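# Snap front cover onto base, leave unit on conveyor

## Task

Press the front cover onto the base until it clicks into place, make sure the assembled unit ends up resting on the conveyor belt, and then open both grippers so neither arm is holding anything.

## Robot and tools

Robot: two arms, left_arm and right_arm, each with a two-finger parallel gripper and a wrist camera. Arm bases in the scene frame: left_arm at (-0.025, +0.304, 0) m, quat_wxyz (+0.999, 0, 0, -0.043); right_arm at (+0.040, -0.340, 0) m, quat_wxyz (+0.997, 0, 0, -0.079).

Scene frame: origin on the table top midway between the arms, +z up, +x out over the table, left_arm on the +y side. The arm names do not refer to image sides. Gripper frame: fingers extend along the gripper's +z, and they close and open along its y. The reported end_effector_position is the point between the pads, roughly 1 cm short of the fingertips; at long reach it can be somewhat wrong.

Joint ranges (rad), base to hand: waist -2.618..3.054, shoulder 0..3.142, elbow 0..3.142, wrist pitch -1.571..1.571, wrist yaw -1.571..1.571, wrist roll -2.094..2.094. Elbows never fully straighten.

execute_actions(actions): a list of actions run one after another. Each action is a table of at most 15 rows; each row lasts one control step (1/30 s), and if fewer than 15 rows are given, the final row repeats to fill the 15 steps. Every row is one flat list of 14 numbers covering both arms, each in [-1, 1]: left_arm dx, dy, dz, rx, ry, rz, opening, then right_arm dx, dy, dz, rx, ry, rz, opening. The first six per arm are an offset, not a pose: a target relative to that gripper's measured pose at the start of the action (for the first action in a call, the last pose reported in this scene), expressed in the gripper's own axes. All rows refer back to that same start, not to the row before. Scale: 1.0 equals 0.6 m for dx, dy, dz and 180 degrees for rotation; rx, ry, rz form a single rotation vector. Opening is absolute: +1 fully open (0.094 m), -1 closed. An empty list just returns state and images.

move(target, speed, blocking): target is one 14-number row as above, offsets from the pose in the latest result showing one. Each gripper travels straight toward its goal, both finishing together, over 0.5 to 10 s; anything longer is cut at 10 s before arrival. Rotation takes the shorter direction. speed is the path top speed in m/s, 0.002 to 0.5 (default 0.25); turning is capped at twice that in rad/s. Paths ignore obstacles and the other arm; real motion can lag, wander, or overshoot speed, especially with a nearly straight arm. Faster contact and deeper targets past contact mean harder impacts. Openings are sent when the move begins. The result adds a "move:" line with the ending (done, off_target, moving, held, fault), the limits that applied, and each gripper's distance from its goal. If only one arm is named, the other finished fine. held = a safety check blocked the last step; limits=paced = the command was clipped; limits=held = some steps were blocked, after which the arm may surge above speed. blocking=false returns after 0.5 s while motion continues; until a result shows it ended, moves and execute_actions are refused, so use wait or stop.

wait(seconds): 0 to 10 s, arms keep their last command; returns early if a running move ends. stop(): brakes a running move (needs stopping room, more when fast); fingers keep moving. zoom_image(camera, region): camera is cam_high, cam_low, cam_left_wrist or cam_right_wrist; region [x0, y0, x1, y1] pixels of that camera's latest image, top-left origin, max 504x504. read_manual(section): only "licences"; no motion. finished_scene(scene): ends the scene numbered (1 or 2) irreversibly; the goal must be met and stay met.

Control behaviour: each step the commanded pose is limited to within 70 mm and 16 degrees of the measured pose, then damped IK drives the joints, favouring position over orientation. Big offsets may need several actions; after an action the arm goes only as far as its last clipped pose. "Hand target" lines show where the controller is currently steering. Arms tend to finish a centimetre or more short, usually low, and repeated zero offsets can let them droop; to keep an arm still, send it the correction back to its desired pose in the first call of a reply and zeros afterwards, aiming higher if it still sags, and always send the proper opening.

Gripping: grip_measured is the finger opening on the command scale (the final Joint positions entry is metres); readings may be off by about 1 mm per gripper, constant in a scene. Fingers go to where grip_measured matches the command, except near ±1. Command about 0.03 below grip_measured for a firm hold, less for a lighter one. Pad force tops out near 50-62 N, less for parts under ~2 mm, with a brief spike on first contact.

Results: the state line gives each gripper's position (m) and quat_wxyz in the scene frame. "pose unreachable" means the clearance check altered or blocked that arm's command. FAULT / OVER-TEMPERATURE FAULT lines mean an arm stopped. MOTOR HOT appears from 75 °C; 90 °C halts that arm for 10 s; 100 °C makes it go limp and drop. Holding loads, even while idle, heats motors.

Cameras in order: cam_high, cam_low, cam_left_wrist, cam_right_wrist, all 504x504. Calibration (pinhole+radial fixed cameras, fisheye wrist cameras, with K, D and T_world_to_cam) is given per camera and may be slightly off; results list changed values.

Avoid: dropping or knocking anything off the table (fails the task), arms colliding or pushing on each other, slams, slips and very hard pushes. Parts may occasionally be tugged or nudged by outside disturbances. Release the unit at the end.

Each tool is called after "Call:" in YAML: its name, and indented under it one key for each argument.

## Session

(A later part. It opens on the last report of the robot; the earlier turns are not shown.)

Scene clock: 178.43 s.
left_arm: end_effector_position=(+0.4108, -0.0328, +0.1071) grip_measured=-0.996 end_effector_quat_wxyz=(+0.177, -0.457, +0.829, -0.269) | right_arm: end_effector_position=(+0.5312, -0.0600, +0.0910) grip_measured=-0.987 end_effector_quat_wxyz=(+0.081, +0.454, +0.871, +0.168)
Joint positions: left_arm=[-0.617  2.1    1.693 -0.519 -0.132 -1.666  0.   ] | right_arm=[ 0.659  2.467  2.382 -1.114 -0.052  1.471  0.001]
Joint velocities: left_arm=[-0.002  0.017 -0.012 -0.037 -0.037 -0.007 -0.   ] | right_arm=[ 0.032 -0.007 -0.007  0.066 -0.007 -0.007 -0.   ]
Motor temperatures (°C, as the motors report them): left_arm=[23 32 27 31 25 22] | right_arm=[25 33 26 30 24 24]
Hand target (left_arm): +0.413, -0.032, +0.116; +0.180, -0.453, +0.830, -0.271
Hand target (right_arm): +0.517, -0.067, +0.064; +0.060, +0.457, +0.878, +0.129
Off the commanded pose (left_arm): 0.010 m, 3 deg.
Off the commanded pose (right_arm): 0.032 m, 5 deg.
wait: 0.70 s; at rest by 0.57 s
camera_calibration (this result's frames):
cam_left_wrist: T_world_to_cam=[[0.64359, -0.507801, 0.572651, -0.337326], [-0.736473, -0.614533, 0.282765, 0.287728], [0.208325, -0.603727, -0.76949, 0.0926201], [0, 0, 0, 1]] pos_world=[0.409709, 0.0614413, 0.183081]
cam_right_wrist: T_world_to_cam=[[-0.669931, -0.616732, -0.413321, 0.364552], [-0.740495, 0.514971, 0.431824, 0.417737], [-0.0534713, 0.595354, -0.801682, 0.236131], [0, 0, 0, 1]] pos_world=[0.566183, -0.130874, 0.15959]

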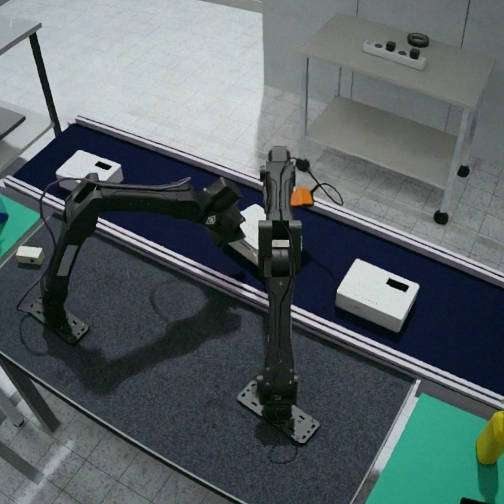

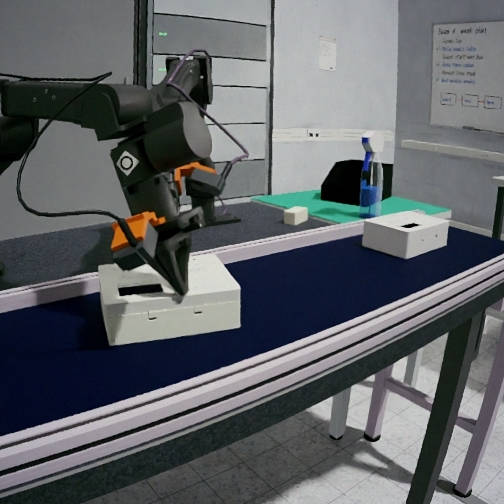

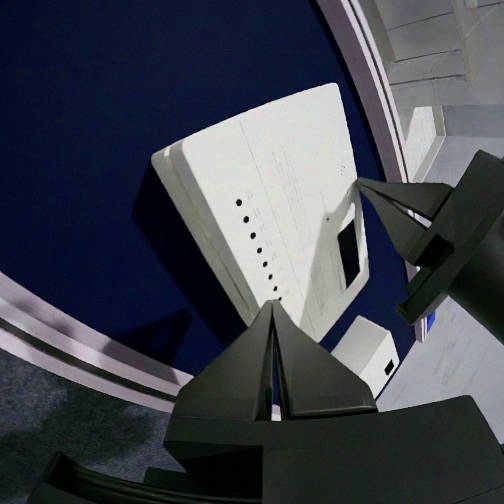

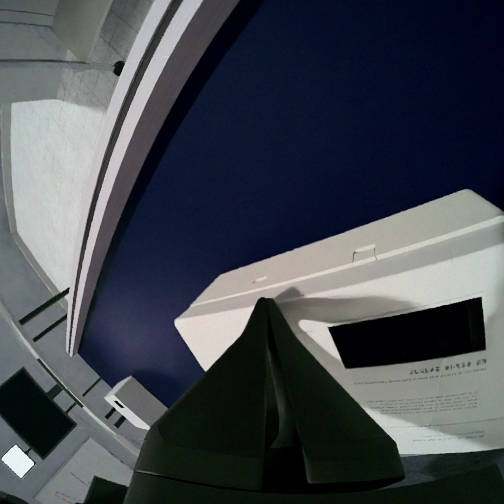

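Call:
execute_actions:
  actions:
    - [[0,0.004,0.005,0,0,0,-1,0.003,-0.041,0.035,0.028,0,0,-1],[0,0.006,0.008,0,0,0,-1,0.003,-0.041,0.035,0.028,0,0,-1],[0,0.008,0.011,0,0,0,-1,0.003,-0.041,0.035,0.028,0,0,-1],[0,0.01,0.013,0,0,0,-1,0.003,-0.041,0.035,0.028,0,0,-1],[0,0.012,0.016,0,0,0,-1,0.003,-0.041,0.035,0.028,0,0,-1],[0,0.014,0.018,0,0,0,-1,0.003,-0.041,0.035,0.028,0,0,-1],[0,0.016,0.021,0,0,0,-1,0.003,-0.041,0.035,0.028,0,0,-1],[0,0.018,0.024,0,0,0,-1,0.003,-0.041,0.035,0.028,0,0,-1],[0,0.02,0.026,0,0,0,-1,0.003,-0.041,0.035,0.028,0,0,-1]]
    - [[0,0.01,0.013,0,0,0,-1,0.003,-0.041,0.035,0.028,0,0,-1],[0,0.014,0.018,0,0,0,-1,0.003,-0.041,0.035,0.028,0,0,-1],[0,0.018,0.024,0,0,0,-1,0.003,-0.041,0.035,0.028,0,0,-1],[0,0.022,0.029,0,0,0,-1,0.003,-0.041,0.035,0.028,0,0,-1],[0,0.026,0.034,0,0,0,-1,0.003,-0.041,0.035,0.028,0,0,-1],[0,0.03,0.039,0,0,0,-1,0.003,-0.041,0.035,0.028,0,0,-1],[0,0.034,0.044,0,0,0,-1,0.003,-0.041,0.035,0.028,0,0,-1],[0,0.038,0.05,0,0,0,-1,0.003,-0.041,0.035,0.028,0,0,-1],[0,0.042,0.055,0,0,0,-1,0.003,-0.041,0.035,0.028,0,0,-1]]

Call:
wait:
  seconds: 0.5

Scene clock: 180.23 s.
left_arm: end_effector_position=(+0.4111, -0.0341, +0.0774) grip_measured=-0.997 end_effector_quat_wxyz=(+0.182, -0.454, +0.823, -0.287) | right_arm: end_effector_position=(+0.5337, -0.0594, +0.0913) grip_measured=-0.987 end_effector_quat_wxyz=(+0.085, +0.454, +0.870, +0.171)
Joint positions: left_arm=[-0.617  2.108  1.56  -0.339 -0.128 -1.665  0.   ] | right_arm=[ 0.659  2.467  2.379 -1.101 -0.048  1.471  0.001]
Joint velocities: left_arm=[-0.007 -0.007 -0.002 -0.051 -0.022  0.022 -0.001] | right_arm=[ 0.002 -0.002  0.002 -0.022 -0.037 -0.022 -0.001]
Motor temperatures (°C, as the motors report them): left_arm=[23 32 27 31 25 22] | right_arm=[25 33 26 29 24 24]
Hand target (left_arm): +0.410, -0.029, +0.051; +0.177, -0.457, +0.829, -0.268
Hand target (right_arm): +0.517, -0.067, +0.064; +0.060, +0.457, +0.878, +0.130
Off the commanded pose (left_arm): 0.027 m, 2 deg.
Off the commanded pose (right_arm): 0.034 m, 6 deg.
camera_calibration (this result's frames):
cam_left_wrist: T_world_to_cam=[[0.625237, -0.493985, 0.6042, -0.315605], [-0.746606, -0.604061, 0.278729, 0.300378], [0.227286, -0.625371, -0.746493, 0.0585937], [0, 0, 0, 1]] pos_world=[0.408274, 0.0621849, 0.150704]
cam_right_wrist: T_world_to_cam=[[-0.666312, -0.615032, -0.42162, 0.365634], [-0.744372, 0.515231, 0.424791, 0.421913], [-0.0440283, 0.596886, -0.801117, 0.231101], [0, 0, 0, 1]] pos_world=[0.567862, -0.130447, 0.160073]

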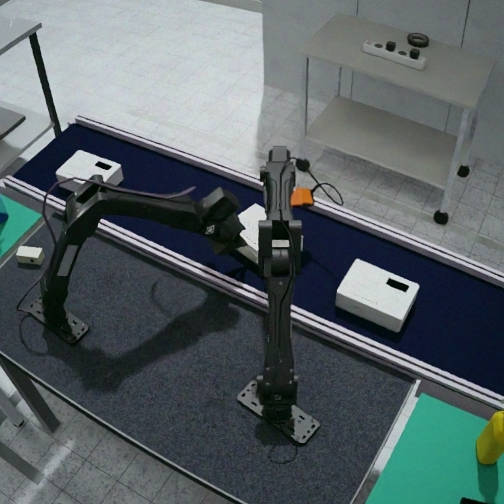

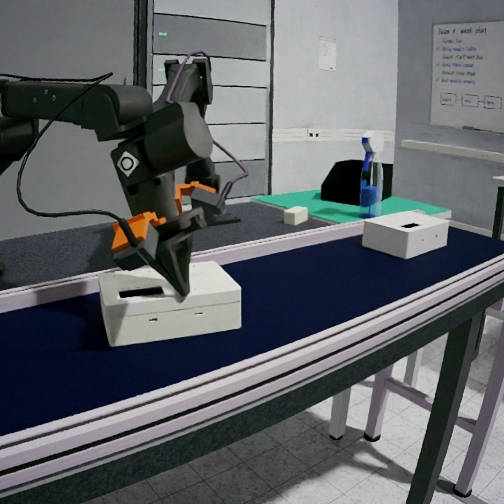

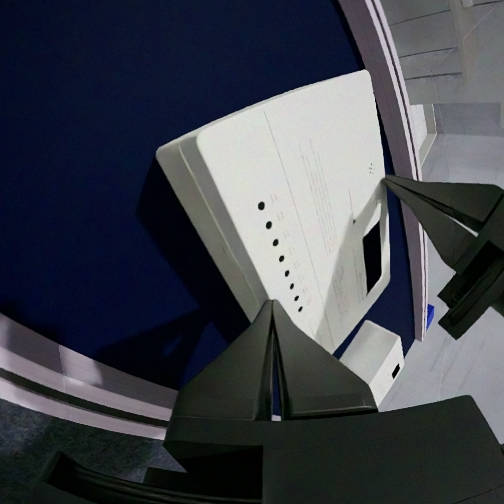

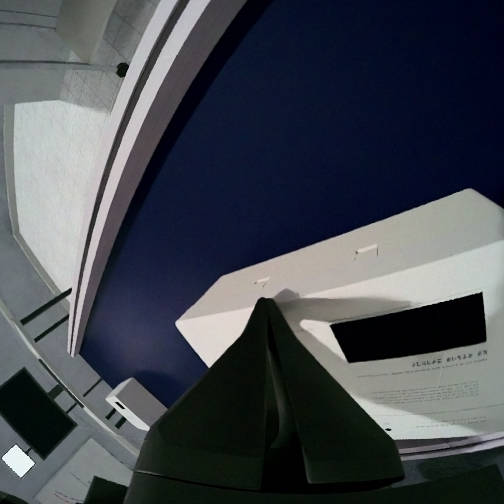

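Scene clock: 180.73 s.
left_arm: end_effector_position=(+0.4115, -0.0343, +0.0777) grip_measured=-0.997 end_effector_quat_wxyz=(+0.183, -0.454, +0.823, -0.288) | right_arm: end_effector_position=(+0.5341, -0.0594, +0.0914) grip_measured=-0.987 end_effector_quat_wxyz=(+0.086, +0.454, +0.870, +0.171)
Joint positions: left_arm=[-0.617  2.108  1.56  -0.336 -0.128 -1.665  0.   ] | right_arm=[ 0.659  2.467  2.379 -1.1   -0.047  1.471  0.001]
Joint velocities: left_arm=[-0.007  0.012 -0.007  0.022 -0.037 -0.037  0.   ] | right_arm=[ 0.012 -0.012  0.007  0.037  0.022  0.051 -0.001]
Motor temperatures (°C, as the motors report them): left_arm=[23 32 27 31 25 22] | right_arm=[25 33 26 29 24 24]
Hand target (left_arm): +0.410, -0.029, +0.051; +0.177, -0.457, +0.829, -0.268
Hand target (right_arm): +0.517, -0.067, +0.064; +0.060, +0.457, +0.878, +0.130
Off the commanded pose (left_arm): 0.027 m, 2 deg.
Off the commanded pose (right_arm): 0.034 m, 6 deg.
wait: 0.50 s; at rest by 0.17 s
camera_calibration (this result's frames):
cam_left_wrist: T_world_to_cam=[[0.624179, -0.493091, 0.606022, -0.315767], [-0.747093, -0.603649, 0.278316, 0.300624], [0.22859, -0.626473, -0.74517, 0.0578789], [0, 0, 0, 1]] pos_world=[0.408459, 0.062029, 0.150823]
cam_right_wrist: T_world_to_cam=[[-0.665794, -0.614832, -0.422728, 0.365794], [-0.744936, 0.515634, 0.423311, 0.422627], [-0.0422926, 0.596744, -0.801317, 0.230313], [0, 0, 0, 1]] pos_world=[0.568114, -0.130456, 0.160283]

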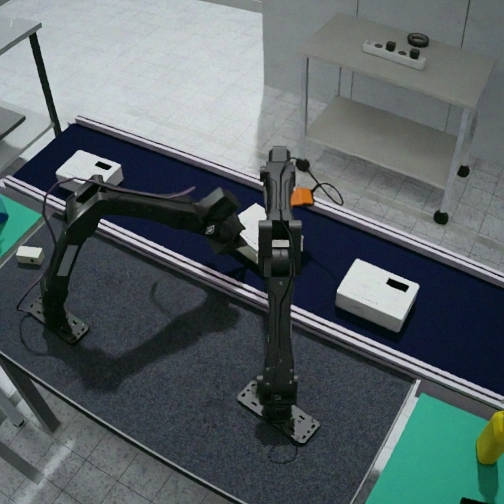

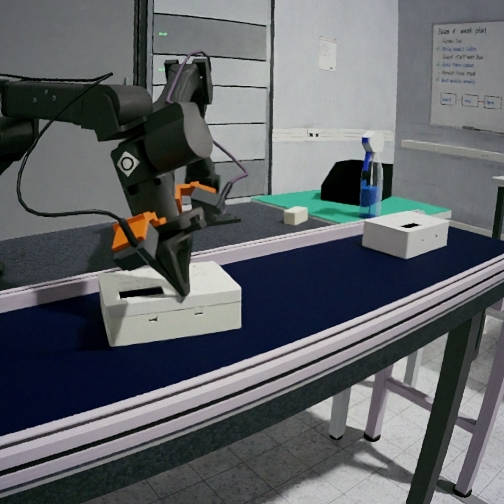

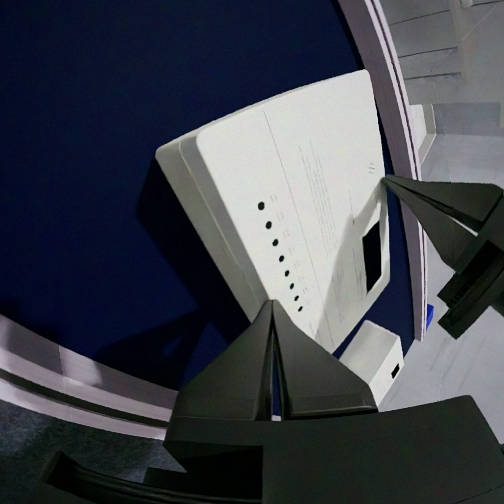

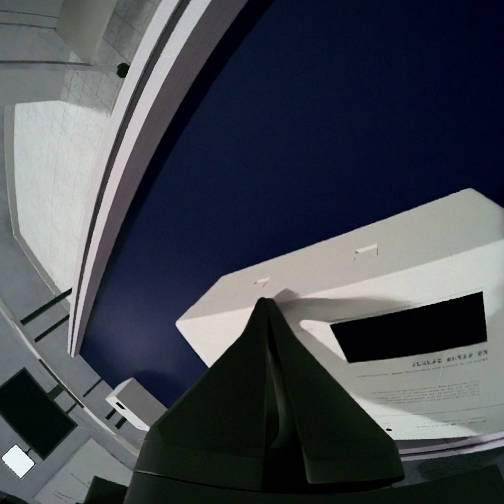

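Looks snapped. Retract both arms.

Call:
move:
  target: [0,0,-0.13,0,0,0,-1,-0.05,-0.03,-0.12,0,0,0,-1]
  speed: 0.1

Call:
zoom_image:
  camera: "cam_low"
  region: [60, 200, 260, 350]

Call:
zoom_image:
  camera: "cam_left_wrist"
  region: [100, 50, 400, 350]

Scene clock: 183.17 s.
left_arm: end_effector_position=(+0.3752, -0.0159, +0.1399) grip_measured=-0.997 end_effector_quat_wxyz=(+0.180, -0.454, +0.819, -0.301) | right_arm: end_effector_position=(+0.5214, -0.1034, +0.1482) grip_measured=-0.987 end_effector_quat_wxyz=(+0.091, +0.456, +0.868, +0.176)
Joint positions: left_arm=[-0.634  1.89   1.485 -0.459 -0.127 -1.685  0.   ] | right_arm=[ 0.591  2.307  2.319 -1.19  -0.069  1.413  0.001]
Joint velocities: left_arm=[-0.007  0.002  0.012  0.007 -0.037  0.066  0.001] | right_arm=[ 0.002 -0.017 -0.002 -0.007 -0.022  0.022 -0.   ]
Motor temperatures (°C, as the motors report them): left_arm=[23 32 27 31 25 22] | right_arm=[25 33 26 29 24 24]
Hand target (left_arm): +0.368, -0.012, +0.138; +0.183, -0.454, +0.823, -0.288
Hand target (right_arm): +0.516, -0.110, +0.151; +0.086, +0.454, +0.870, +0.171
Off the commanded pose (left_arm): 0.010 m, 2 deg.
Off the commanded pose (right_arm): 0.009 m, 1 deg.
move: done
camera_calibration (this result's frames):
cam_left_wrist: T_world_to_cam=[[0.6173, -0.479412, 0.623783, -0.321489], [-0.751393, -0.594224, 0.286889, 0.267907], [0.233128, -0.645803, -0.727042, 0.119549], [0, 0, 0, 1]] pos_world=[0.371888, 0.0822761, 0.210597]
cam_right_wrist: T_world_to_cam=[[-0.663825, -0.609157, -0.433894, 0.355517], [-0.74733, 0.517892, 0.416275, 0.414316], [-0.0288668, 0.600596, -0.799031, 0.294568], [0, 0, 0, 1]] pos_world=[0.554135, -0.174922, 0.217156]

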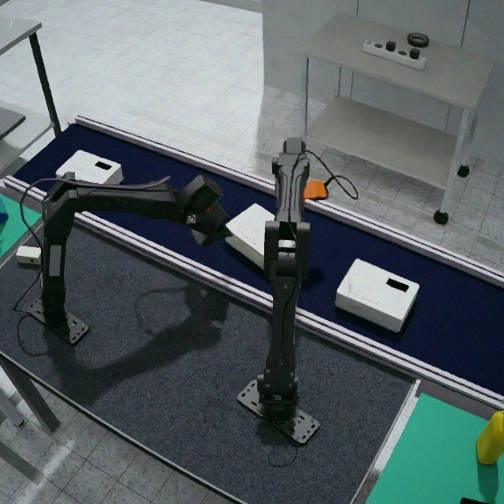

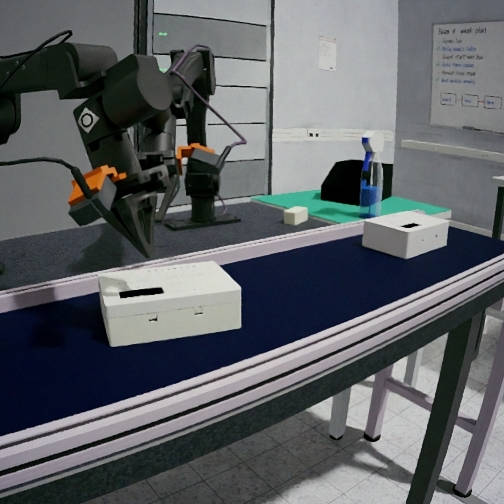

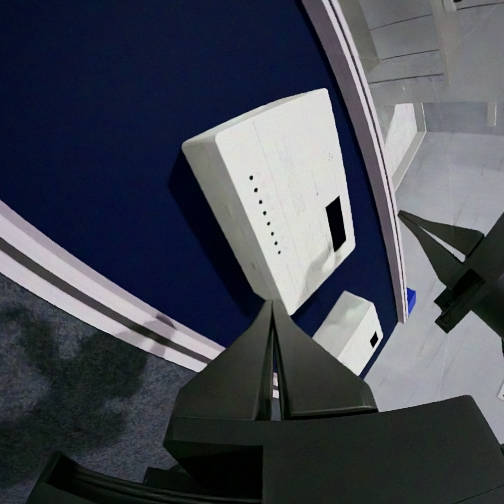

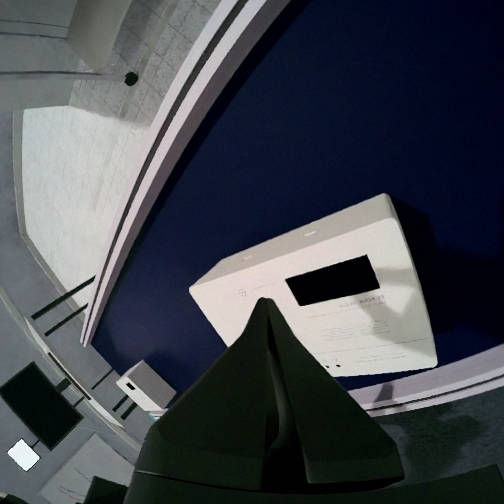

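Region (60, 200, 260, 350) of cam_low's 504x504 image, scaled by 2.520, with more detail than that image has; it fills the top 378 rows of this view, and the rest is white.

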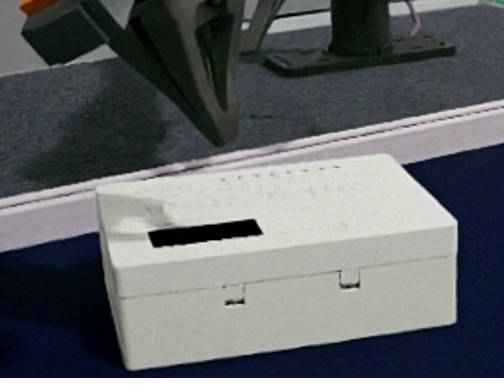

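Region (100, 50, 400, 350) of cam_left_wrist's 504x504 image, scaled by 1.680, with more detail than that image has.

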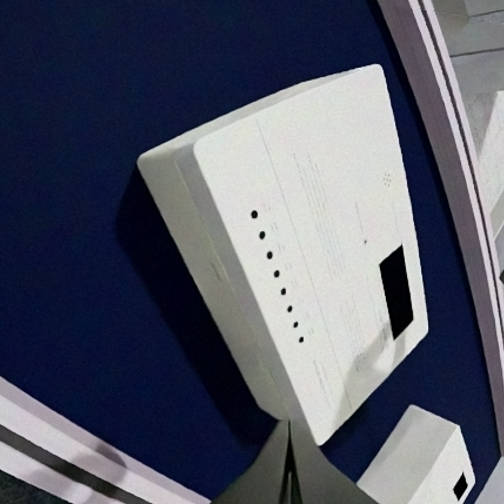

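The cover is flush on all sides.

Call:
finished_scene:
  scene: 2

The scene is finished: the task was done.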